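# Move a glass graduated cylinder from cart to bench

## Task

Take one graduated cylinder off the top tray of the cart and leave it standing upright on the work surface of the bench that has shelves. Every other graduated cylinder must also be standing at the end. The task fails if any cylinder tips over, reaches the floor, or breaks; the glass breaks if dropped more than a few centimetres or struck hard. At the end the gripper must have released the cylinder and moved away, so that nothing depends on the robot to stay put. The task also fails if the robot falls or is left leaning.

## Robot and tools

Robot: a Hello Robot Stretch 4, about 1.6 m tall. It has an omni-wheel base (rim within 0.23 m of the base origin), a lift on a vertical mast, one arm that telescopes forward, a three-joint wrist and a two-finger gripper. There is a single arm, so joint targets are given once, by name. Cameras: head_camera, head_left_camera, head_right_camera (fisheye) and wrist_camera. A loose object may occasionally get a short shove from outside.

Frames: the base frame sits on the floor below the base centre, x forward, y left, z up. hand_pose is reported in it: the point halfway between the fingers, 0.015 m back from the tips; with all wrist joints at zero its axes line up with the base frame, though the printed position may be slightly wrong. The odometry frame is where the base frame was when the scene began. base_odometry comes from wheel rotation only, so slip looks like motion; heading runs -3.142 to 3.142, left positive. If turned_by_wheels and turned_by_imu disagree by more than roughly 0.1 rad, the base probably bumped something or slipped, and heading is off by about their difference. base_tilt is in degrees, forward and right positive, with a fixed bias up to about 1.5 degrees.

execute_actions: argument actions is a list holding one action (or empty, which only reports state and images). An action may contain base, joints, or both, plus optional pace and contact_limits; alternatively it contains only end_of_arm: "enable_torque", which re-powers any wrist or gripper motor that shut off. Motions in one action begin at the same time. base takes exactly one relative move from the current position: translate_m (metres, forward positive, -2 to 2), strafe_m (metres, left positive, -2 to 2) or rotate_rad (radians, counter-clockwise positive, -3.2 to 3.2). joints holds absolute targets: lift_m 0 to 1.2; arm_m 0 to 0.55 (extension); wrist_yaw_rad -1.134 to 4.276 (0 forward, positive left, 3.14 folded back, above 3.4 the arm may obstruct); wrist_pitch_rad -1.117 to 4.259 (0 level, 1.57 pointing down); wrist_roll_rad -1.117 to 4.259 (0 keeps fingers level, positive turns clockwise viewed from behind); gripper_m 0 to 0.08 (finger gap). Done tolerances: 0.004 for lift and arm, 0.02 for yaw and roll, 0.05 for pitch, 0.002 for gripper. Joint targets past a range are clipped and played; any other bad value or key rejects the call entirely. pace is "slow", "default", "fast" or "max" (base up to 0.1/0.3/0.4/0.6 m/s and 1/2/3/4 rad/s; with lift above 0.2 speed is reduced, down to 0.3 m/s and 1 rad/s at 1.2). contact_limits takes only arm_m, 0 (gentlest) to 0.75, default 0.5. An action lasts at most 15 s. cameras picks which images return (omit or "all" for every camera, [] for none). Anything you omit from an action may keep driving to its previous target without showing it. A stop reported in one result cancels the remaining motion calls in that reply. To unfold at the start, send lift_m 0.4 with wrist_yaw_rad 0.

wait: seconds 0 to 10; nothing new is commanded. zoom_image: camera and region [x0, y0, x1, y1] in pixels of that camera's latest full image, at most 504 by 504. finished_scene: pass scene, the current scene number; it is final and reports success, and the next task arrives in its result.

Results: base_status and joint_status give each motion's outcome. done means reached (for the base, wheels turned as ordered even if slipping). off_target means resting short and perhaps still pushing. contact_stop_at_<key> means blocked; that part goes slack (a slack lift may sag under load, slack wheels may roll). limit_stop_at_<name> is a built-in limit; limit_stop_at_tilt means leaning past 6 degrees, leaving lift, arm and wheels slack until it straightens. limit_stop_at_own_body: about to hit itself; move away from the body. It tends to occur with pitch below -0.2 combined with roll below -0.4 or above 4. torque_fault: a wrist or gripper motor maxed out and went limp until enable_torque. on_its_own lists uncommanded behaviour; its held at value is a target. lidar_m: 12 distances, 30-degree sectors starting straight ahead, counter-clockwise (4th left, 7th behind, 10th right); "-" means nothing seen or closer than 0.25 m; glass and thin legs may be missed. wrist_depth_mm: 7x7 grid of median depths, 100 to 2000 mm, from the top left; glass omitted. motor_effort: percent of max, positive toward higher joint values, peak in brackets, with noise and fixed bias; wheel positive turns the base right; a load in a level gripper moves wrist_pitch effort away from 0.

Gripping: command a gap smaller than the object; after contact the fingers only close slightly further until opened wider than the object. off_target after closing usually means something is held. Gripper effort staying beyond about 50 from 0 trips a torque fault and may drop the object.

Avoid: tipping cylinders, dropping them from more than a few centimetres, hitting them hard, squeezing until a fault, hard pushes with the arm (use low contact limits near glass), driving or turning with over 1 kg held and arm_m above 0.2, and fast moves with a high gripper. Release and back off before finishing. Cameras come with calibration data (K, distortion, T_world_to_cam from base frame), accurate to small errors that grow at the arm's end.

Each tool is called after "Call:" as name([rows], argument=value, ...), one row to a line, values as JSON.

## Session

Call:
execute_actions(actions=[])

Scene clock: 0.00 s.
base_odometry: x=+0.000 y=+0.000 heading=+0.000 (m, m, rad; odometry frame)
turned_by_wheels: +0.000 (rad since the last result)
turned_by_imu: +0.000 (rad since the last result)
base_tilt: forward=+0.1 right=-0.5 (deg)
lidar_m: 1.79 1.82 1.98 1.14 1.15 1.41 1.72 1.68 2.21 1.93 1.58 2.41
base_status: not commanded
joint_positions: lift_m=+0.274 arm_m=-0.001 wrist_yaw_rad=+3.146 wrist_pitch_rad=-0.010 wrist_roll_rad=-0.014 gripper_m=+0.040
joint_status: not commanded
motor_effort: lift_m=+18 arm_m=+0 wrist_yaw_rad=-1 wrist_pitch_rad=-8 wrist_roll_rad=+0 gripper_m=-1 wheel_0=+0 wheel_1=+0 wheel_2=+0 (%)
hand_pose: x=-0.0434 y=+0.0865 z=+0.4547 quat_wxyz=(-0.002, +0.005, -0.007, +1.000) (m; base frame)
wrist_depth_mm: - 139 268 - - - 1921 / - 119 147 - - - 1661 / - 117 146 - - - 1336 / - 131 181 - - - 1336 / 201 - - - - - 1336 / 220 1756 1756 1708 1618 1576 1336 / 220 1205 106 1138 125 - 1078
pictures: head_camera, head_left_camera, head_right_camera, wrist_camera
Images, in order (width x height): head_camera 420x560, head_left_camera 420x672, head_right_camera 420x672, wrist_camera 616x392.

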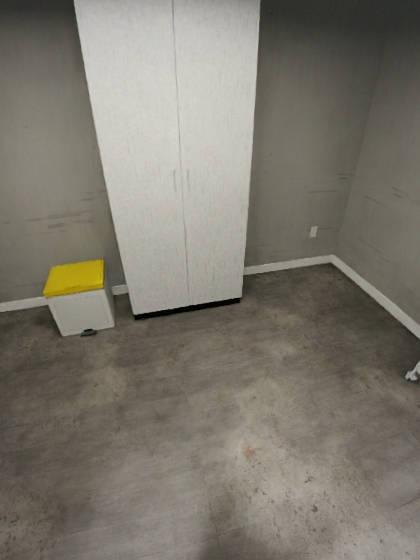

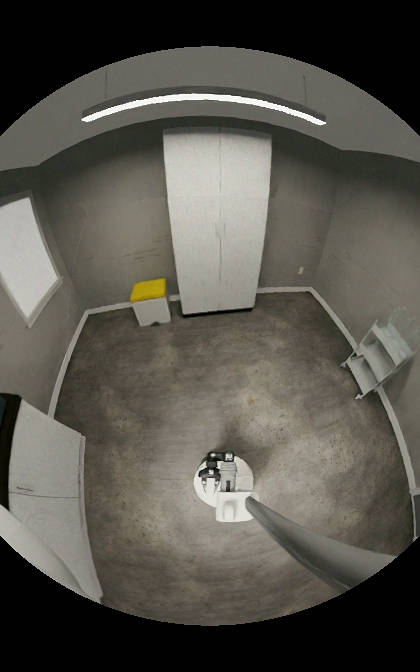

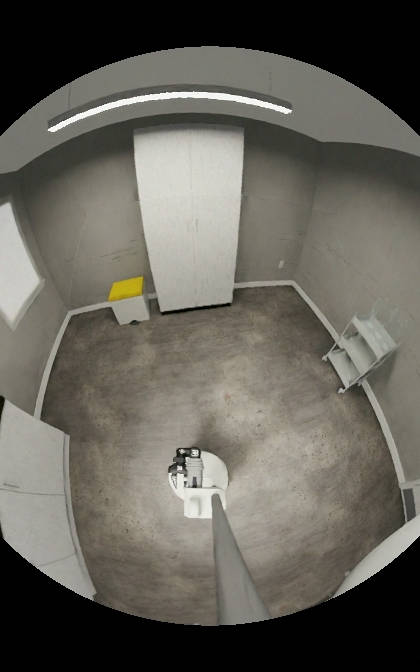

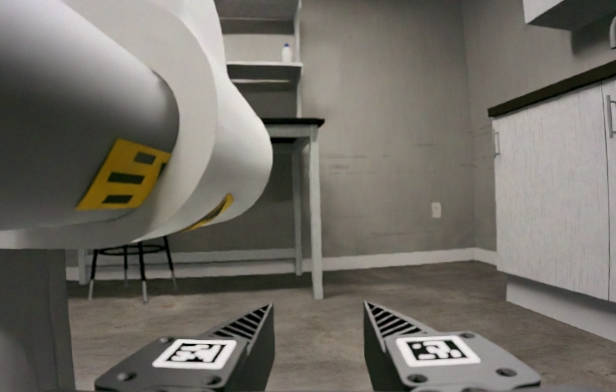

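Bench is behind; cart at right-front.

Call:
execute_actions([
  {"base":{"rotate_rad":-1.0},"joints":{"lift_m":0.8,"wrist_yaw_rad":0,"gripper_m":0.08}},
])

Scene clock: 4.90 s.
base_odometry: x=+0.000 y=+0.000 heading=-1.000 (m, m, rad; odometry frame)
turned_by_wheels: -1.000 (rad since the last result)
turned_by_imu: -1.013 (rad since the last result)
base_tilt: forward=+0.1 right=-0.6 (deg)
lidar_m: 1.56 2.50 1.79 1.83 1.93 1.13 1.16 1.49 1.67 1.69 2.18 1.96
base_status: done
joint_positions: lift_m=+0.800 arm_m=-0.001 wrist_yaw_rad=+0.000 wrist_pitch_rad=-0.010 wrist_roll_rad=-0.014 gripper_m=+0.080
joint_status: all done
motor_effort: lift_m=+22(23) arm_m=+0(0) wrist_yaw_rad=-2(6) wrist_pitch_rad=-7(8) wrist_roll_rad=+0(1) gripper_m=+1(4) wheel_0=+2(4) wheel_1=+1(6) wheel_2=+1(7) (%)
hand_pose: x=+0.3823 y=-0.0874 z=+0.9801 quat_wxyz=(+1.000, -0.007, -0.005, +0.000) (m; base frame)
wrist_depth_mm: - - - 1921 1708 1576 1430 / - - - 1863 1756 1537 1430 / - - - 1921 1661 1576 1397 / - - - 1921 1756 1499 1464 / - - - 1808 1756 1618 1430 / - - - 1708 1618 1499 1464 / - - 146 1618 1464 - -
pictures: head_camera, head_left_camera, head_right_camera, wrist_camera
camera_calibration (this result's frames):
wrist_camera: T_world_to_cam=[[0.0130245, -0.99982, -0.0138211, -0.0783437], [0.0109345, 0.0139638, -0.999843, 1.03623], [0.999855, 0.0128713, 0.0111144, -0.242871], [0, 0, 0, 1]] pos_world=[0.232525, -0.0896732, 1.03768]
Images, in order (width x height): head_camera 420x560, head_left_camera 420x672, head_right_camera 420x672, wrist_camera 616x392.

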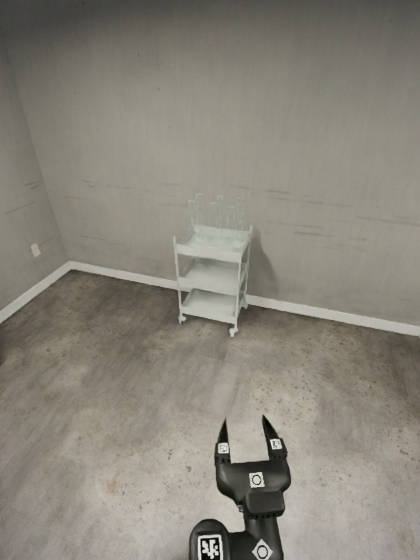

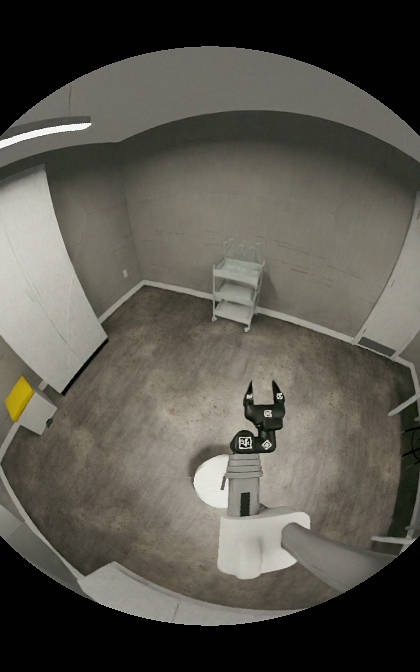

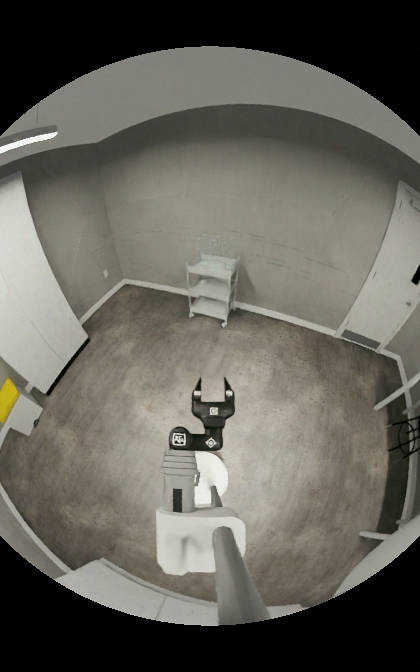

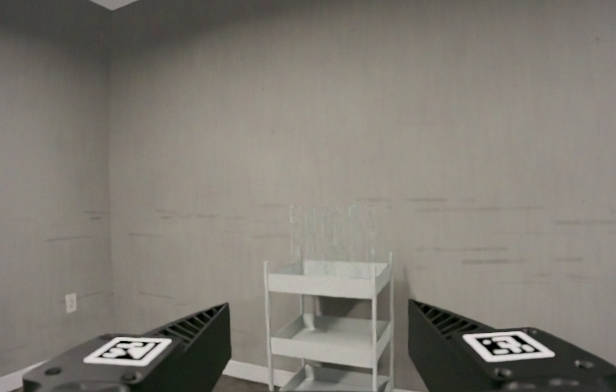

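Call:
execute_actions([
  {"base":{"translate_m":0.85},"joints":{"lift_m":0.72}},
], cameras=["head_camera","wrist_camera"])

Scene clock: 9.33 s.
base_odometry: x=+0.460 y=-0.715 heading=-1.000 (m, m, rad; odometry frame)
turned_by_wheels: +0.000 (rad since the last result)
turned_by_imu: +0.000 (rad since the last result)
base_tilt: forward=+0.1 right=-0.6 (deg)
lidar_m: 0.76 1.46 1.50 1.49 1.87 1.93 1.98 2.22 1.98 1.94 1.29 0.74
base_status: done
joint_positions: lift_m=+0.720 arm_m=-0.001 wrist_yaw_rad=+0.000 wrist_pitch_rad=-0.010 wrist_roll_rad=-0.014 gripper_m=+0.080
joint_status: all done
motor_effort: lift_m=+14(22) arm_m=+0(0) wrist_yaw_rad=-1(1) wrist_pitch_rad=-8(8) wrist_roll_rad=-1(2) gripper_m=+1(2) wheel_0=+0(4) wheel_1=+0(5) wheel_2=+2(8) (%)
hand_pose: x=+0.3823 y=-0.0874 z=+0.9007 quat_wxyz=(+1.000, -0.007, -0.005, +0.000) (m; base frame)
wrist_depth_mm: 1464 1336 1160 1025 931 842 778 / 1499 1336 1160 1025 931 854 768 / 1537 1308 1160 1042 931 831 788 / 1537 1281 1182 1042 946 854 788 / 1499 1336 1160 1025 931 854 798 / 1537 1281 809 891 831 809 788 / - - 145 564 508 - -
pictures: head_camera, wrist_camera
camera_calibration (this result's frames):
wrist_camera: T_world_to_cam=[[0.0128199, -0.999822, -0.0138211, -0.0794059], [0.0109375, 0.0139616, -0.999843, 0.956879], [0.999858, 0.0126667, 0.0111146, -0.241989], [0, 0, 0, 1]] pos_world=[0.232507, -0.0896861, 0.958321]
Images, in order (width x height): head_camera 420x560, wrist_camera 616x392.

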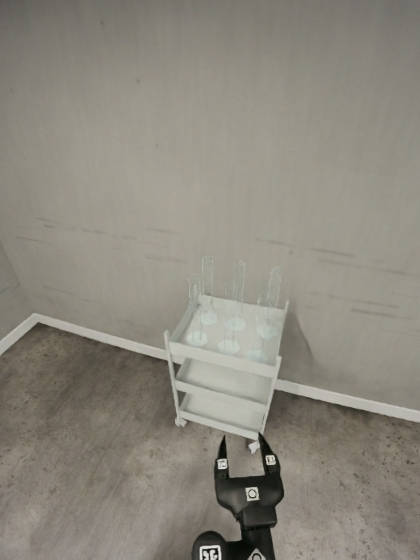

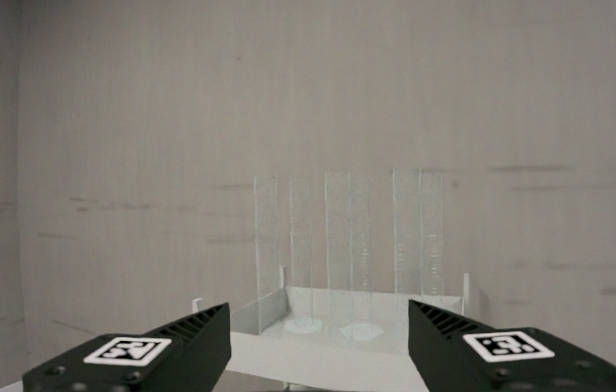

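Call:
execute_actions([
  {"base":{"strafe_m":0.065},"joints":{"arm_m":0.25}},
], cameras=["head_camera","wrist_camera"])

Scene clock: 11.33 s.
base_odometry: x=+0.514 y=-0.680 heading=-1.000 (m, m, rad; odometry frame)
turned_by_wheels: +0.000 (rad since the last result)
turned_by_imu: +0.000 (rad since the last result)
base_tilt: forward=+0.1 right=-0.6 (deg)
lidar_m: 0.79 1.52 1.43 1.43 1.80 1.92 1.95 2.24 2.01 1.99 1.31 0.76
base_status: done
joint_positions: lift_m=+0.720 arm_m=+0.249 wrist_yaw_rad=+0.000 wrist_pitch_rad=-0.010 wrist_roll_rad=-0.014 gripper_m=+0.080
joint_status: all done
motor_effort: lift_m=+14(14) arm_m=+7(7) wrist_yaw_rad=-1(0) wrist_pitch_rad=-8(7) wrist_roll_rad=-1(1) gripper_m=+1(1) wheel_0=+1(6) wheel_1=+0(7) wheel_2=+0(1) (%)
hand_pose: x=+0.6324 y=-0.0874 z=+0.9007 quat_wxyz=(+1.000, -0.007, -0.005, +0.000) (m; base frame)
wrist_depth_mm: 1160 1042 891 798 723 661 615 / 1182 1042 904 798 732 661 615 / 1205 1025 904 798 732 661 615 / 1205 1008 891 820 732 668 621 / 1182 1025 904 798 732 661 609 / 1205 1008 866 798 715 647 609 / - - 145 615 574 - -
pictures: head_camera, wrist_camera
camera_calibration (this result's frames):
wrist_camera: T_world_to_cam=[[0.0129404, -0.999821, -0.0138208, -0.082662], [0.0109592, 0.013963, -0.999842, 0.954135], [0.999856, 0.0127869, 0.011138, -0.492004], [0, 0, 0, 1]] pos_world=[0.482547, -0.0896785, 0.958322]
Images, in order (width x height): head_camera 420x560, wrist_camera 616x392.

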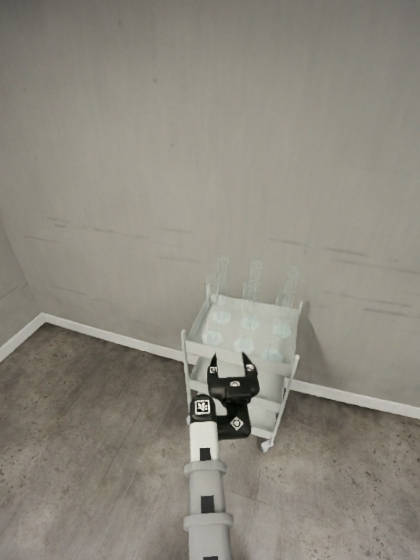

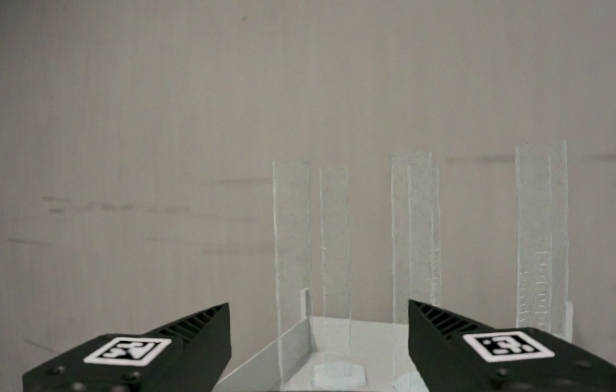

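Call:
execute_actions([
  {"base":{"strafe_m":0.025},"joints":{"arm_m":0.4}},
], cameras=["head_camera","wrist_camera"])

Scene clock: 12.93 s.
base_odometry: x=+0.535 y=-0.666 heading=-1.000 (m, m, rad; odometry frame)
turned_by_wheels: +0.000 (rad since the last result)
turned_by_imu: +0.000 (rad since the last result)
base_tilt: forward=+0.1 right=-0.6 (deg)
lidar_m: 0.79 1.52 1.40 1.42 1.78 1.91 1.92 2.31 2.05 2.02 1.33 0.76
base_status: done
joint_positions: lift_m=+0.720 arm_m=+0.399 wrist_yaw_rad=+0.000 wrist_pitch_rad=-0.010 wrist_roll_rad=-0.014 gripper_m=+0.080
joint_status: all done
motor_effort: lift_m=+14(14) arm_m=+7(8) wrist_yaw_rad=-2(0) wrist_pitch_rad=-8(7) wrist_roll_rad=-2(1) gripper_m=+1(1) wheel_0=+1(8) wheel_1=-1(8) wheel_2=+0(0) (%)
hand_pose: x=+0.7824 y=-0.0874 z=+0.9007 quat_wxyz=(+1.000, -0.007, -0.005, +0.000) (m; base frame)
wrist_depth_mm: 946 842 741 654 597 539 508 / 960 854 750 661 597 539 500 / 976 854 732 668 603 549 504 / 960 854 741 661 597 549 508 / 976 854 741 668 603 544 508 / 1008 854 723 661 609 530 504 / - - 145 640 500 - -
pictures: head_camera, wrist_camera
camera_calibration (this result's frames):
wrist_camera: T_world_to_cam=[[0.0129345, -0.999821, -0.0138207, -0.0845999], [0.0109706, 0.0139629, -0.999842, 0.952485], [0.999856, 0.0127808, 0.0111493, -0.642], [0, 0, 0, 1]] pos_world=[0.632553, -0.0896789, 0.958323]
Images, in order (width x height): head_camera 420x560, wrist_camera 616x392.

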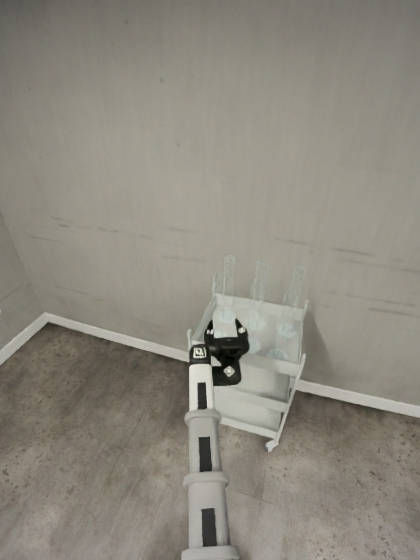

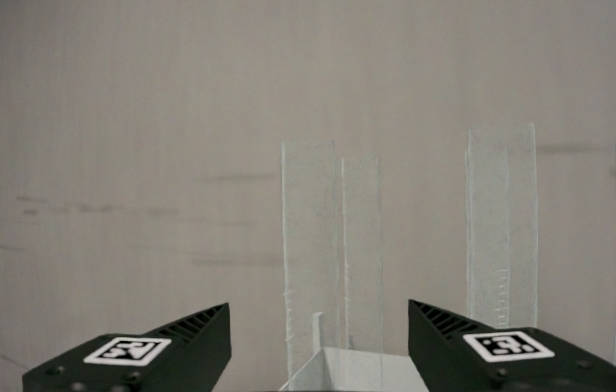

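Call:
execute_actions([
  {"joints":{"arm_m":0.47},"pace":"slow"},
], cameras=["head_camera","wrist_camera"])

Scene clock: 15.33 s.
base_odometry: x=+0.535 y=-0.666 heading=-1.000 (m, m, rad; odometry frame)
turned_by_wheels: +0.000 (rad since the last result)
turned_by_imu: +0.000 (rad since the last result)
base_tilt: forward=+0.0 right=-0.6 (deg)
lidar_m: 0.77 1.55 1.39 1.41 1.77 1.92 1.95 2.30 2.06 2.03 1.33 0.78
base_status: not commanded
joint_positions: lift_m=+0.720 arm_m=+0.469 wrist_yaw_rad=+0.000 wrist_pitch_rad=-0.010 wrist_roll_rad=-0.014 gripper_m=+0.080
joint_status: all done
motor_effort: lift_m=+14(14) arm_m=+7(7) wrist_yaw_rad=-1(1) wrist_pitch_rad=-8(8) wrist_roll_rad=-2(0) gripper_m=+1(1) wheel_0=+2(1) wheel_1=-1(1) wheel_2=+0(0) (%)
hand_pose: x=+0.8523 y=-0.0874 z=+0.9007 quat_wxyz=(+1.000, -0.007, -0.005, +0.000) (m; base frame)
wrist_depth_mm: 854 759 661 591 530 473 449 / 878 750 654 585 525 484 455 / 878 750 654 591 530 488 452 / 878 750 661 585 535 492 452 / 891 759 668 591 539 484 455 / 878 759 654 597 539 473 452 / - - 145 580 535 - -
pictures: head_camera, wrist_camera
camera_calibration (this result's frames):
wrist_camera: T_world_to_cam=[[0.012829, -0.999822, -0.0138208, -0.0854373], [0.0109722, 0.0139618, -0.999842, 0.951716], [0.999858, 0.0126753, 0.0111493, -0.711953], [0, 0, 0, 1]] pos_world=[0.702505, -0.0896856, 0.958323]
Images, in order (width x height): head_camera 420x560, wrist_camera 616x392.

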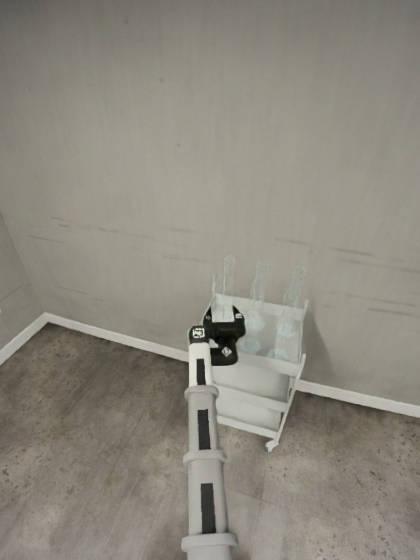

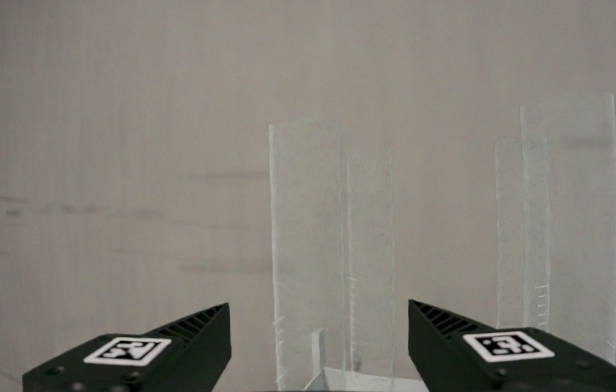

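Call:
execute_actions([
  {"joints":{"arm_m":0.515},"pace":"slow"},
], cameras=["wrist_camera"])

Call:
execute_actions([
  {"joints":{"gripper_m":0.02},"pace":"slow"},
], cameras=["wrist_camera"])

Scene clock: 17.10 s.
base_odometry: x=+0.535 y=-0.666 heading=-1.000 (m, m, rad; odometry frame)
turned_by_wheels: +0.000 (rad since the last result)
turned_by_imu: +0.000 (rad since the last result)
base_tilt: forward=+0.2 right=-0.7 (deg)
lidar_m: 0.75 1.51 1.39 1.42 1.79 1.93 1.95 2.30 2.05 1.99 1.31 0.77
base_status: not commanded
joint_positions: lift_m=+0.720 arm_m=+0.514 wrist_yaw_rad=+0.000 wrist_pitch_rad=-0.010 wrist_roll_rad=-0.014 gripper_m=+0.080
joint_status: all done
motor_effort: lift_m=+14(14) arm_m=+7(8) wrist_yaw_rad=-1(1) wrist_pitch_rad=-8(8) wrist_roll_rad=-1(1) gripper_m=+1(1) wheel_0=+1(1) wheel_1=-1(1) wheel_2=+0(0) (%)
hand_pose: x=+0.8973 y=-0.0874 z=+0.9007 quat_wxyz=(+1.000, -0.007, -0.005, +0.000) (m; base frame)
wrist_depth_mm: 798 707 609 544 492 449 418 / 798 699 609 544 496 449 421 / 788 699 603 539 492 449 418 / 820 699 609 549 492 455 415 / 809 683 609 544 500 455 418 / 820 707 585 549 504 439 421 / - - 145 554 496 - -
pictures: wrist_camera
camera_calibration (this result's frames):
wrist_camera: T_world_to_cam=[[0.0128195, -0.999822, -0.0138208, -0.0860081], [0.0109722, 0.0139617, -0.999842, 0.951222], [0.999858, 0.0126658, 0.0111493, -0.756947], [0, 0, 0, 1]] pos_world=[0.747505, -0.0896862, 0.958323]
Images, in order (width x height): wrist_camera 616x392.

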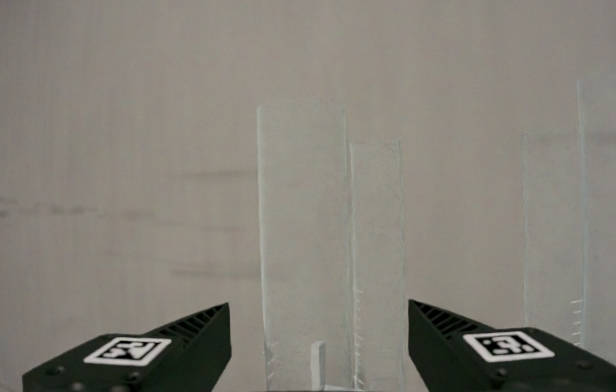

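Scene clock: 18.90 s.
base_odometry: x=+0.535 y=-0.666 heading=-1.000 (m, m, rad; odometry frame)
turned_by_wheels: +0.000 (rad since the last result)
turned_by_imu: +0.000 (rad since the last result)
base_tilt: forward=+0.2 right=-0.7 (deg)
lidar_m: 0.78 1.54 1.40 1.42 1.80 1.91 1.94 2.31 2.06 2.02 1.34 0.76
base_status: not commanded
joint_positions: lift_m=+0.720 arm_m=+0.514 wrist_yaw_rad=+0.000 wrist_pitch_rad=-0.010 wrist_roll_rad=-0.014 gripper_m=+0.020
joint_status: all done
motor_effort: lift_m=+14(15) arm_m=+7(7) wrist_yaw_rad=-1(1) wrist_pitch_rad=-7(8) wrist_roll_rad=+0(2) gripper_m=-4(5) wheel_0=+1(1) wheel_1=-1(1) wheel_2=+0(0) (%)
hand_pose: x=+0.8973 y=-0.0874 z=+0.9007 quat_wxyz=(+1.000, -0.007, -0.005, +0.000) (m; base frame)
wrist_depth_mm: 798 691 603 544 488 445 418 / 788 707 609 544 492 449 418 / 798 691 609 549 492 452 418 / 798 691 609 544 496 452 421 / 798 707 609 549 496 449 421 / 809 699 615 539 488 452 421 / 820 723 - 421 - 445 418
pictures: wrist_camera
camera_calibration (this result's frames):
wrist_camera: T_world_to_cam=[[0.012864, -0.999822, -0.0138213, -0.0860382], [0.0109716, 0.0139627, -0.999842, 0.951223], [0.999857, 0.0127104, 0.0111493, -0.756947], [0, 0, 0, 1]] pos_world=[0.747509, -0.0896834, 0.958323]
Images, in order (width x height): wrist_camera 616x392.

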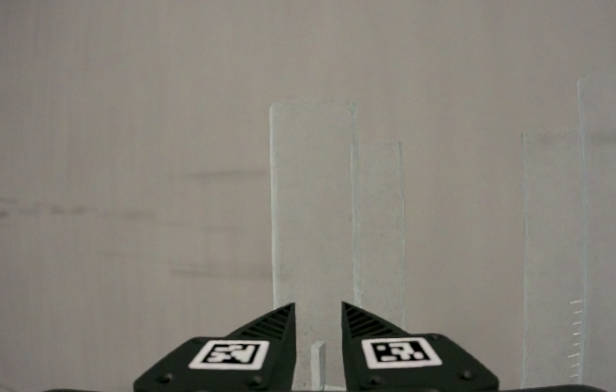

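Tips only nudged it out. Reopen and go deeper.

Call:
execute_actions([
  {"joints":{"gripper_m":0.08}},
], cameras=[])

Call:
execute_actions([
  {"base":{"translate_m":0.055},"pace":"slow"},
], cameras=["wrist_camera"])

Call:
execute_actions([
  {"joints":{"gripper_m":0.02},"pace":"slow"},
], cameras=["wrist_camera"])

Scene clock: 29.57 s.
base_odometry: x=+0.535 y=-0.666 heading=-1.000 (m, m, rad; odometry frame)
turned_by_wheels: +0.000 (rad since the last result)
turned_by_imu: +0.000 (rad since the last result)
base_tilt: forward=+0.1 right=-0.6 (deg)
lidar_m: 0.79 1.52 1.40 1.39 1.79 1.90 1.94 2.31 2.05 2.01 1.35 0.77
base_status: not commanded
joint_positions: lift_m=+0.720 arm_m=+0.514 wrist_yaw_rad=+0.000 wrist_pitch_rad=-0.010 wrist_roll_rad=-0.014 gripper_m=+0.080
joint_status: all done
motor_effort: lift_m=+14(14) arm_m=+7(7) wrist_yaw_rad=-1(1) wrist_pitch_rad=-8(7) wrist_roll_rad=-2(1) gripper_m=+2(4) wheel_0=+1(1) wheel_1=-1(1) wheel_2=+0(0) (%)
hand_pose: x=+0.8973 y=-0.0874 z=+0.9007 quat_wxyz=(+1.000, -0.007, -0.005, +0.000) (m; base frame)
wrist_depth_mm: 788 691 609 544 492 449 418 / 809 699 609 544 496 445 415 / 778 699 609 549 492 449 418 / 809 691 615 544 496 452 418 / 798 691 615 549 492 452 418 / 831 699 591 544 496 439 421 / - - 145 554 496 - -
pictures: none
No camera images: the call's "cameras" was empty. Leave "cameras" out to get every camera's image.

Scene clock: 31.33 s.
base_odometry: x=+0.565 y=-0.713 heading=-0.999 (m, m, rad; odometry frame)
turned_by_wheels: +0.000 (rad since the last result)
turned_by_imu: +0.000 (rad since the last result)
base_tilt: forward=+0.1 right=-0.5 (deg)
lidar_m: 0.74 1.45 1.37 1.39 1.83 1.95 1.99 2.32 2.08 1.92 1.28 0.71
base_status: done
joint_positions: lift_m=+0.720 arm_m=+0.514 wrist_yaw_rad=+0.000 wrist_pitch_rad=-0.010 wrist_roll_rad=-0.014 gripper_m=+0.080
joint_status: not commanded
motor_effort: lift_m=+14(14) arm_m=+7(7) wrist_yaw_rad=-2(1) wrist_pitch_rad=-8(8) wrist_roll_rad=-1(1) gripper_m=+1(1) wheel_0=+2(4) wheel_1=+1(1) wheel_2=-1(4) (%)
hand_pose: x=+0.8973 y=-0.0874 z=+0.9007 quat_wxyz=(+1.000, -0.007, -0.005, +0.000) (m; base frame)
wrist_depth_mm: 715 627 549 488 445 402 375 / 715 627 544 488 442 404 379 / 723 615 544 492 449 402 375 / 723 627 554 492 445 404 373 / 723 634 554 496 449 404 375 / 732 627 535 488 449 394 377 / - - 145 492 445 - -
pictures: wrist_camera
camera_calibration (this result's frames):
wrist_camera: T_world_to_cam=[[0.0128611, -0.999822, -0.0138204, -0.0860371], [0.0109717, 0.0139618, -0.999842, 0.951223], [0.999857, 0.0127074, 0.0111493, -0.756958], [0, 0, 0, 1]] pos_world=[0.74752, -0.0896835, 0.958323]
Images, in order (width x height): wrist_camera 616x392.

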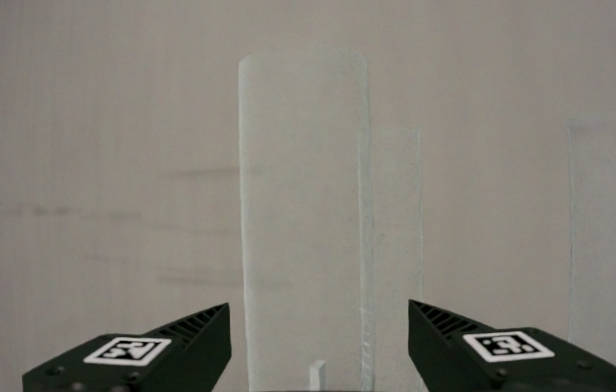

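Scene clock: 32.97 s.
base_odometry: x=+0.565 y=-0.713 heading=-0.999 (m, m, rad; odometry frame)
turned_by_wheels: +0.000 (rad since the last result)
turned_by_imu: +0.000 (rad since the last result)
base_tilt: forward=+0.2 right=-0.6 (deg)
lidar_m: 0.75 1.47 1.37 1.38 1.80 1.95 2.00 2.33 2.07 1.91 1.29 0.72
base_status: not commanded
joint_positions: lift_m=+0.720 arm_m=+0.514 wrist_yaw_rad=+0.000 wrist_pitch_rad=-0.010 wrist_roll_rad=-0.014 gripper_m=+0.042
joint_status: gripper_m off_target (ended at +0.042, target +0.020)
on_its_own: gripper_m is held at +0.036, not at your +0.020, by its contact guard: the fingers met something
motor_effort: lift_m=+14(14) arm_m=+7(7) wrist_yaw_rad=-1(2) wrist_pitch_rad=-8(8) wrist_roll_rad=-2(1) gripper_m=-36(35) wheel_0=+2(2) wheel_1=+1(1) wheel_2=-1(1) (%)
hand_pose: x=+0.8974 y=-0.0874 z=+0.9007 quat_wxyz=(+1.000, -0.007, -0.005, +0.000) (m; base frame)
wrist_depth_mm: 715 627 544 492 442 402 373 / 715 615 549 484 445 404 375 / 715 627 554 488 442 404 377 / 723 621 544 488 445 410 379 / 732 627 539 500 449 404 379 / 732 621 554 496 436 404 377 / 732 654 108 488 132 - 375
pictures: wrist_camera
camera_calibration (this result's frames):
wrist_camera: T_world_to_cam=[[0.0131075, -0.999817, -0.0139336, -0.086104], [0.0110158, 0.0140783, -0.99984, 0.9512], [0.999853, 0.0129519, 0.0111983, -0.757005], [0, 0, 0, 1]] pos_world=[0.747544, -0.0896749, 0.958326]
Images, in order (width x height): wrist_camera 616x392.

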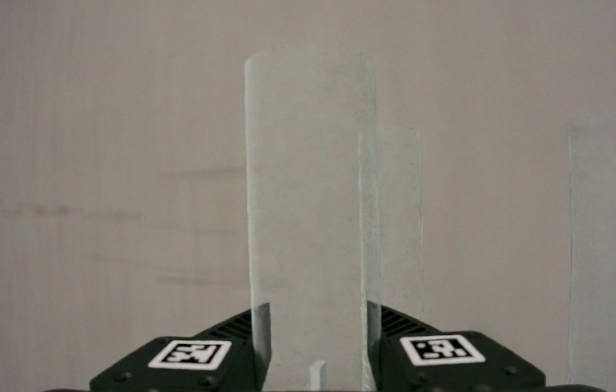

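Call:
execute_actions([
  {"joints":{"lift_m":0.98}},
], cameras=[])

Call:
execute_actions([
  {"joints":{"arm_m":0.05},"base":{"translate_m":-0.2}},
], cameras=[])

Call:
execute_actions([
  {"base":{"rotate_rad":-1.9},"pace":"slow"},
])

Scene clock: 35.27 s.
base_odometry: x=+0.565 y=-0.713 heading=-0.999 (m, m, rad; odometry frame)
turned_by_wheels: +0.000 (rad since the last result)
turned_by_imu: +0.000 (rad since the last result)
base_tilt: forward=+0.1 right=-0.5 (deg)
lidar_m: 0.73 1.47 1.38 1.38 1.82 1.95 1.99 2.31 2.07 1.91 1.26 0.72
base_status: not commanded
joint_positions: lift_m=+0.980 arm_m=+0.514 wrist_yaw_rad=+0.000 wrist_pitch_rad=-0.009 wrist_roll_rad=-0.014 gripper_m=+0.042
joint_status: all done
on_its_own: gripper_m is held at +0.036, not at your +0.020, by its contact guard: the fingers met something
motor_effort: lift_m=+23(24) arm_m=+7(7) wrist_yaw_rad=-2(2) wrist_pitch_rad=-12(13) wrist_roll_rad=-1(1) gripper_m=-37(37) wheel_0=+2(2) wheel_1=+1(2) wheel_2=-1(1) (%)
hand_pose: x=+0.8974 y=-0.0874 z=+1.1597 quat_wxyz=(+1.000, -0.007, -0.004, +0.000) (m; base frame)
wrist_depth_mm: 715 627 544 492 436 399 373 / 715 621 544 488 439 402 375 / 723 615 549 484 445 404 375 / 723 621 544 484 442 402 373 / 707 627 549 492 442 404 375 / 723 634 544 492 430 404 379 / 732 654 108 492 132 - 377
pictures: none
No camera images: the call's "cameras" was empty. Leave "cameras" out to get every camera's image.

Scene clock: 37.70 s.
base_odometry: x=+0.457 y=-0.544 heading=-0.999 (m, m, rad; odometry frame)
turned_by_wheels: +0.000 (rad since the last result)
turned_by_imu: +0.000 (rad since the last result)
base_tilt: forward=+0.1 right=-0.7 (deg)
lidar_m: 0.92 1.68 1.42 1.45 1.84 1.76 1.80 2.23 2.00 2.04 1.45 0.38
base_status: done
joint_positions: lift_m=+0.980 arm_m=+0.051 wrist_yaw_rad=+0.000 wrist_pitch_rad=-0.009 wrist_roll_rad=-0.014 gripper_m=+0.042
joint_status: all done
on_its_own: gripper_m is held at +0.036, not at your +0.020, by its contact guard: the fingers met something
motor_effort: lift_m=+23(23) arm_m=-7(7) wrist_yaw_rad=+0(3) wrist_pitch_rad=-13(12) wrist_roll_rad=-1(0) gripper_m=-37(37) wheel_0=+0(7) wheel_1=+0(5) wheel_2=+0(11) (%)
hand_pose: x=+0.4348 y=-0.0875 z=+1.1597 quat_wxyz=(+1.000, -0.007, -0.004, +0.000) (m; base frame)
wrist_depth_mm: 1756 1499 1281 1182 1042 946 891 / 1661 1499 1308 1160 1060 960 891 / 1618 1430 1308 1160 1060 960 891 / 1708 1464 1281 1182 1060 976 891 / 1661 1464 1308 1160 1060 960 891 / 1708 1499 1336 1182 1025 976 904 / 1708 1537 108 1182 132 - 878
pictures: none
No camera images: the call's "cameras" was empty. Leave "cameras" out to get every camera's image.

Scene clock: 40.87 s.
base_odometry: x=+0.457 y=-0.544 heading=-2.899 (m, m, rad; odometry frame)
turned_by_wheels: -1.900 (rad since the last result)
turned_by_imu: -1.926 (rad since the last result)
base_tilt: forward=+0.1 right=-0.7 (deg)
lidar_m: 2.00 1.83 1.38 0.91 0.96 1.98 1.45 1.53 2.48 1.77 1.88 0.39
base_status: done
joint_positions: lift_m=+0.980 arm_m=+0.051 wrist_yaw_rad=+0.000 wrist_pitch_rad=-0.009 wrist_roll_rad=-0.014 gripper_m=+0.042
joint_status: not commanded
on_its_own: gripper_m is held at +0.036, not at your +0.020, by its contact guard: the fingers met something
motor_effort: lift_m=+23(22) arm_m=-7(7) wrist_yaw_rad=+0(3) wrist_pitch_rad=-13(12) wrist_roll_rad=-2(2) gripper_m=-37(37) wheel_0=+0(3) wheel_1=-1(4) wheel_2=-1(5) (%)
hand_pose: x=+0.4348 y=-0.0874 z=+1.1597 quat_wxyz=(+1.000, -0.007, -0.004, +0.000) (m; base frame)
wrist_depth_mm: 1808 - - - - - - / 1863 - - - - - - / 1756 - - - - - - / 1808 - - - - - - / 1708 - - 1983 - - - / 1708 - - - - - - / 1756 - 108 - 132 - -
pictures: head_camera, head_left_camera, head_right_camera, wrist_camera
camera_calibration (this result's frames):
wrist_camera: T_world_to_cam=[[0.0126644, -0.999823, -0.0139392, -0.076323], [0.00926511, 0.0140571, -0.999858, 1.21599], [0.999877, 0.0125334, 0.00944149, -0.295406], [0, 0, 0, 1]] pos_world=[0.28507, -0.0897002, 1.21754]
Images, in order (width x height): head_camera 420x560, head_left_camera 420x672, head_right_camera 420x672, wrist_camera 616x392.

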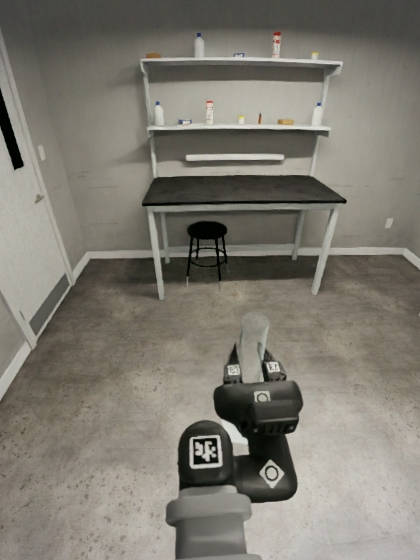

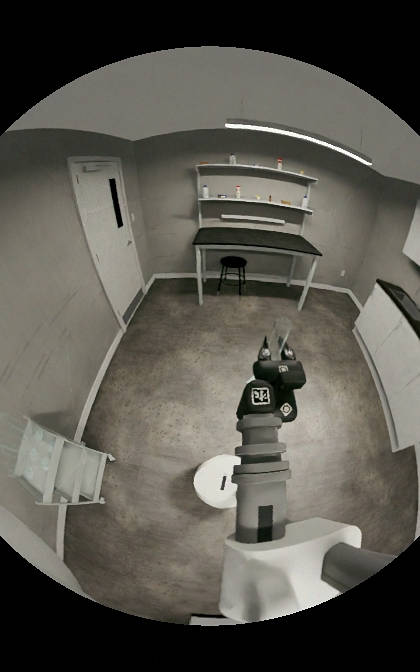

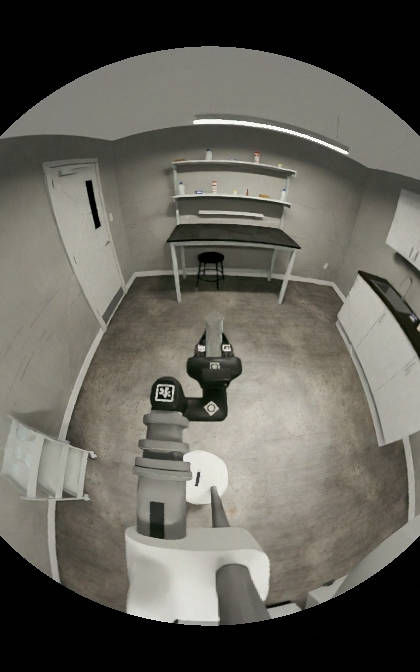

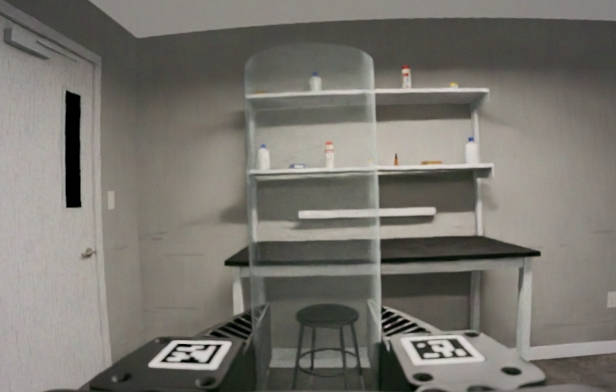

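Call:
execute_actions([
  {"base":{"rotate_rad":-0.15},"joints":{"lift_m":1.03},"pace":"slow"},
], cameras=[])

Call:
execute_actions([
  {"base":{"translate_m":1.4}},
], cameras=["head_camera","wrist_camera"])

Scene clock: 42.33 s.
base_odometry: x=+0.457 y=-0.544 heading=-3.049 (m, m, rad; odometry frame)
turned_by_wheels: -0.150 (rad since the last result)
turned_by_imu: -0.152 (rad since the last result)
base_tilt: forward=+0.1 right=-0.8 (deg)
lidar_m: 0.45 2.02 1.45 0.91 0.93 1.79 1.46 1.45 1.85 1.76 1.78 0.37
base_status: done
joint_positions: lift_m=+1.030 arm_m=+0.051 wrist_yaw_rad=+0.000 wrist_pitch_rad=-0.009 wrist_roll_rad=-0.014 gripper_m=+0.042
joint_status: all done
on_its_own: gripper_m is held at +0.036, not at your +0.020, by its contact guard: the fingers met something
motor_effort: lift_m=+23(23) arm_m=-7(7) wrist_yaw_rad=-1(1) wrist_pitch_rad=-13(13) wrist_roll_rad=+0(2) gripper_m=-36(36) wheel_0=+0(4) wheel_1=+0(5) wheel_2=+0(4) (%)
hand_pose: x=+0.4348 y=-0.0874 z=+1.2096 quat_wxyz=(+1.000, -0.007, -0.004, +0.000) (m; base frame)
wrist_depth_mm: - - - - - - - / - - - - - - - / - - - - - - - / - - - - - - - / - - - - - - - / - - - - - - - / - - 108 - 132 - -
pictures: none
No camera images: the call's "cameras" was empty. Leave "cameras" out to get every camera's image.

Scene clock: 48.47 s.
base_odometry: x=-0.937 y=-0.673 heading=-3.049 (m, m, rad; odometry frame)
turned_by_wheels: +0.000 (rad since the last result)
turned_by_imu: +0.001 (rad since the last result)
base_tilt: forward=+0.2 right=-0.7 (deg)
lidar_m: 0.44 0.62 0.77 1.47 1.50 1.75 2.84 2.90 1.77 1.61 1.01 0.35
base_status: done
joint_positions: lift_m=+1.030 arm_m=+0.051 wrist_yaw_rad=+0.000 wrist_pitch_rad=-0.009 wrist_roll_rad=-0.014 gripper_m=+0.042
joint_status: not commanded
on_its_own: gripper_m is held at +0.036, not at your +0.020, by its contact guard: the fingers met something
motor_effort: lift_m=+22(23) arm_m=-7(7) wrist_yaw_rad=-1(1) wrist_pitch_rad=-13(13) wrist_roll_rad=-1(1) gripper_m=-36(37) wheel_0=+0(7) wheel_1=+0(5) wheel_2=+2(7) (%)
hand_pose: x=+0.4348 y=-0.0874 z=+1.2097 quat_wxyz=(+1.000, -0.007, -0.004, +0.000) (m; base frame)
wrist_depth_mm: 1098 1118 1160 1138 1182 1182 1205 / 1098 1098 1138 1160 1182 1160 1229 / 866 1118 1118 1160 1160 1138 1229 / 1098 1118 1182 1160 1182 1205 1255 / 1098 1118 1118 1160 1182 1205 1229 / 1042 1138 1138 1182 1078 1060 1118 / 788 820 108 750 132 - 723
pictures: head_camera, wrist_camera
camera_calibration (this result's frames):
wrist_camera: T_world_to_cam=[[0.0128962, -0.99982, -0.0139395, -0.0756767], [0.00926184, 0.0140595, -0.999858, 1.26599], [0.999874, 0.0127652, 0.00944148, -0.295854], [0, 0, 0, 1]] pos_world=[0.285067, -0.0896856, 1.26755]
Images, in order (width x height): head_camera 420x560, wrist_camera 616x392.

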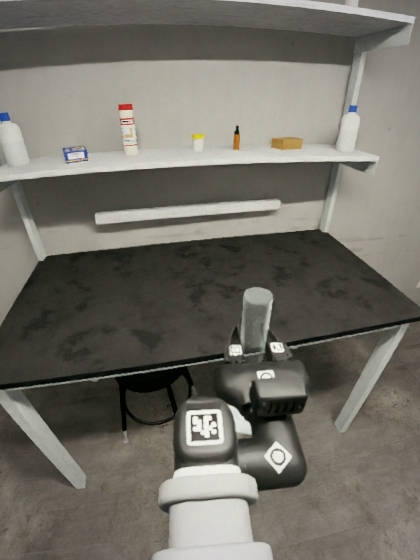

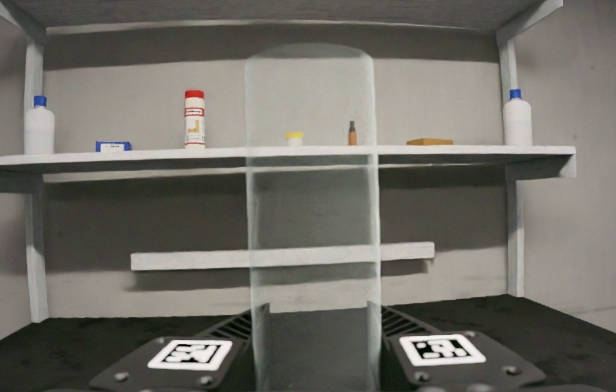

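Call:
execute_actions([
  {"joints":{"arm_m":0.42}},
], cameras=[])

Call:
execute_actions([
  {"joints":{"lift_m":0.96},"pace":"slow"},
], cameras=["head_camera"])

Scene clock: 50.80 s.
base_odometry: x=-0.937 y=-0.673 heading=-3.049 (m, m, rad; odometry frame)
turned_by_wheels: +0.000 (rad since the last result)
turned_by_imu: +0.000 (rad since the last result)
base_tilt: forward=+0.0 right=-0.4 (deg)
lidar_m: 0.59 0.61 0.79 1.47 1.53 1.75 2.84 2.90 1.75 1.60 1.04 0.70
base_status: not commanded
joint_positions: lift_m=+1.030 arm_m=+0.419 wrist_yaw_rad=+0.000 wrist_pitch_rad=-0.009 wrist_roll_rad=-0.014 gripper_m=+0.042
joint_status: all done
on_its_own: gripper_m is held at +0.036, not at your +0.020, by its contact guard: the fingers met something
motor_effort: lift_m=+22(23) arm_m=+7(8) wrist_yaw_rad=-1(2) wrist_pitch_rad=-13(13) wrist_roll_rad=-2(0) gripper_m=-36(36) wheel_0=+0(0) wheel_1=+0(0) wheel_2=+1(2) (%)
hand_pose: x=+0.8024 y=-0.0874 z=+1.2097 quat_wxyz=(+1.000, -0.007, -0.004, +0.000) (m; base frame)
wrist_depth_mm: 750 768 768 798 809 809 831 / 759 768 788 788 809 831 831 / 500 535 569 597 627 640 647 / 759 768 788 798 798 820 854 / 750 768 768 798 809 820 831 / 759 759 699 788 741 831 842 / 759 759 108 778 132 - 715
pictures: none
No camera images: the call's "cameras" was empty. Leave "cameras" out to get every camera's image.

Scene clock: 52.27 s.
base_odometry: x=-0.937 y=-0.673 heading=-3.049 (m, m, rad; odometry frame)
turned_by_wheels: +0.000 (rad since the last result)
turned_by_imu: +0.000 (rad since the last result)
base_tilt: forward=+0.1 right=-0.8 (deg)
lidar_m: 0.59 0.63 0.77 1.45 1.53 1.73 2.84 2.91 1.75 1.62 1.02 0.68
base_status: not commanded
joint_positions: lift_m=+0.961 arm_m=+0.419 wrist_yaw_rad=-0.001 wrist_pitch_rad=-0.025 wrist_roll_rad=-0.014 gripper_m=+0.042
joint_status: all done
on_its_own: gripper_m is held at +0.036, not at your +0.020, by its contact guard: the fingers met something; wrist_pitch_rad is at rest, and its effort (+34) is outside its rest range (-23 to +23)
motor_effort: lift_m=+6(22) arm_m=+7(7) wrist_yaw_rad=+1(1) wrist_pitch_rad=+34(34) wrist_roll_rad=-2(3) gripper_m=-36(36) wheel_0=+0(0) wheel_1=+0(0) wheel_2=+1(1) (%)
hand_pose: x=+0.8022 y=-0.0875 z=+1.1445 quat_wxyz=(+1.000, -0.007, -0.012, +0.000) (m; base frame)
wrist_depth_mm: 768 778 788 798 820 831 866 / 484 469 484 496 504 574 554 / 750 768 788 809 820 831 854 / 759 768 778 798 809 820 831 / 741 759 778 778 798 820 842 / 750 759 759 788 809 831 842 / 691 707 107 661 132 - 634
pictures: head_camera
Images, in order (width x height): head_camera 420x560.

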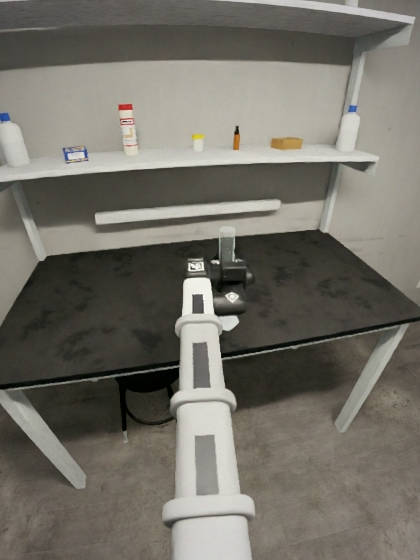

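Down. Release.

Call:
execute_actions([
  {"joints":{"gripper_m":0.08},"pace":"slow"},
], cameras=[])

Call:
execute_actions([
  {"joints":{"arm_m":0.0},"base":{"translate_m":-0.3}},
], cameras=["head_camera"])

Call:
finished_scene(scene=1)

Scene clock: 53.87 s.
base_odometry: x=-0.937 y=-0.673 heading=-3.049 (m, m, rad; odometry frame)
turned_by_wheels: +0.000 (rad since the last result)
turned_by_imu: +0.000 (rad since the last result)
base_tilt: forward=+0.1 right=-0.7 (deg)
lidar_m: 0.60 0.62 0.77 1.47 1.50 1.73 2.86 2.91 1.73 1.61 1.04 0.67
base_status: not commanded
joint_positions: lift_m=+0.960 arm_m=+0.419 wrist_yaw_rad=+0.000 wrist_pitch_rad=-0.011 wrist_roll_rad=-0.014 gripper_m=+0.080
joint_status: all done
motor_effort: lift_m=+14(14) arm_m=+7(7) wrist_yaw_rad=-1(1) wrist_pitch_rad=-7(34) wrist_roll_rad=-2(3) gripper_m=+1(37) wheel_0=+0(0) wheel_1=+0(0) wheel_2=+1(2) (%)
hand_pose: x=+0.8024 y=-0.0874 z=+1.1408 quat_wxyz=(+1.000, -0.007, -0.005, +0.000) (m; base frame)
wrist_depth_mm: 750 768 768 798 820 809 842 / 459 477 500 521 525 525 580 / 750 768 778 798 809 831 854 / 759 768 788 798 809 831 842 / 759 768 768 715 809 842 842 / 768 768 778 788 820 820 842 / - - 145 627 559 - -
pictures: none
No camera images: the call's "cameras" was empty. Leave "cameras" out to get every camera's image.

Scene clock: 56.33 s.
base_odometry: x=-0.638 y=-0.646 heading=-3.049 (m, m, rad; odometry frame)
turned_by_wheels: +0.000 (rad since the last result)
turned_by_imu: +0.000 (rad since the last result)
base_tilt: forward=+0.1 right=-0.7 (deg)
lidar_m: 0.88 0.92 1.57 1.45 1.49 1.49 2.54 2.62 1.81 1.65 1.68 1.00
base_status: done
joint_positions: lift_m=+0.960 arm_m=+0.001 wrist_yaw_rad=+0.000 wrist_pitch_rad=-0.010 wrist_roll_rad=-0.014 gripper_m=+0.080
joint_status: all done
motor_effort: lift_m=+14(14) arm_m=-7(8) wrist_yaw_rad=+0(0) wrist_pitch_rad=-8(8) wrist_roll_rad=-2(1) gripper_m=+1(2) wheel_0=+0(7) wheel_1=+0(3) wheel_2=+0(9) (%)
hand_pose: x=+0.3848 y=-0.0875 z=+1.1407 quat_wxyz=(+1.000, -0.007, -0.005, +0.000) (m; base frame)
wrist_depth_mm: 1430 1281 1308 1336 1366 1397 1576 / 1464 1464 1499 1499 1576 1576 1576 / 1430 1366 1499 1537 1537 1537 1661 / 1464 1499 1499 1499 1537 1537 1576 / 1430 1430 1464 1499 1499 1576 1576 / 931 960 960 931 931 878 831 / - - 145 732 732 - -
pictures: head_camera
Images, in order (width x height): head_camera 420x560.

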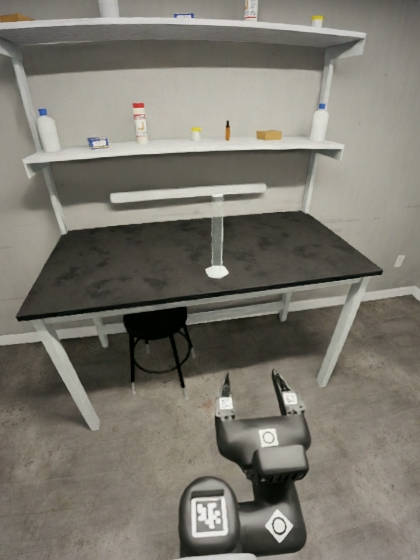

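The scene is finished: the task was done.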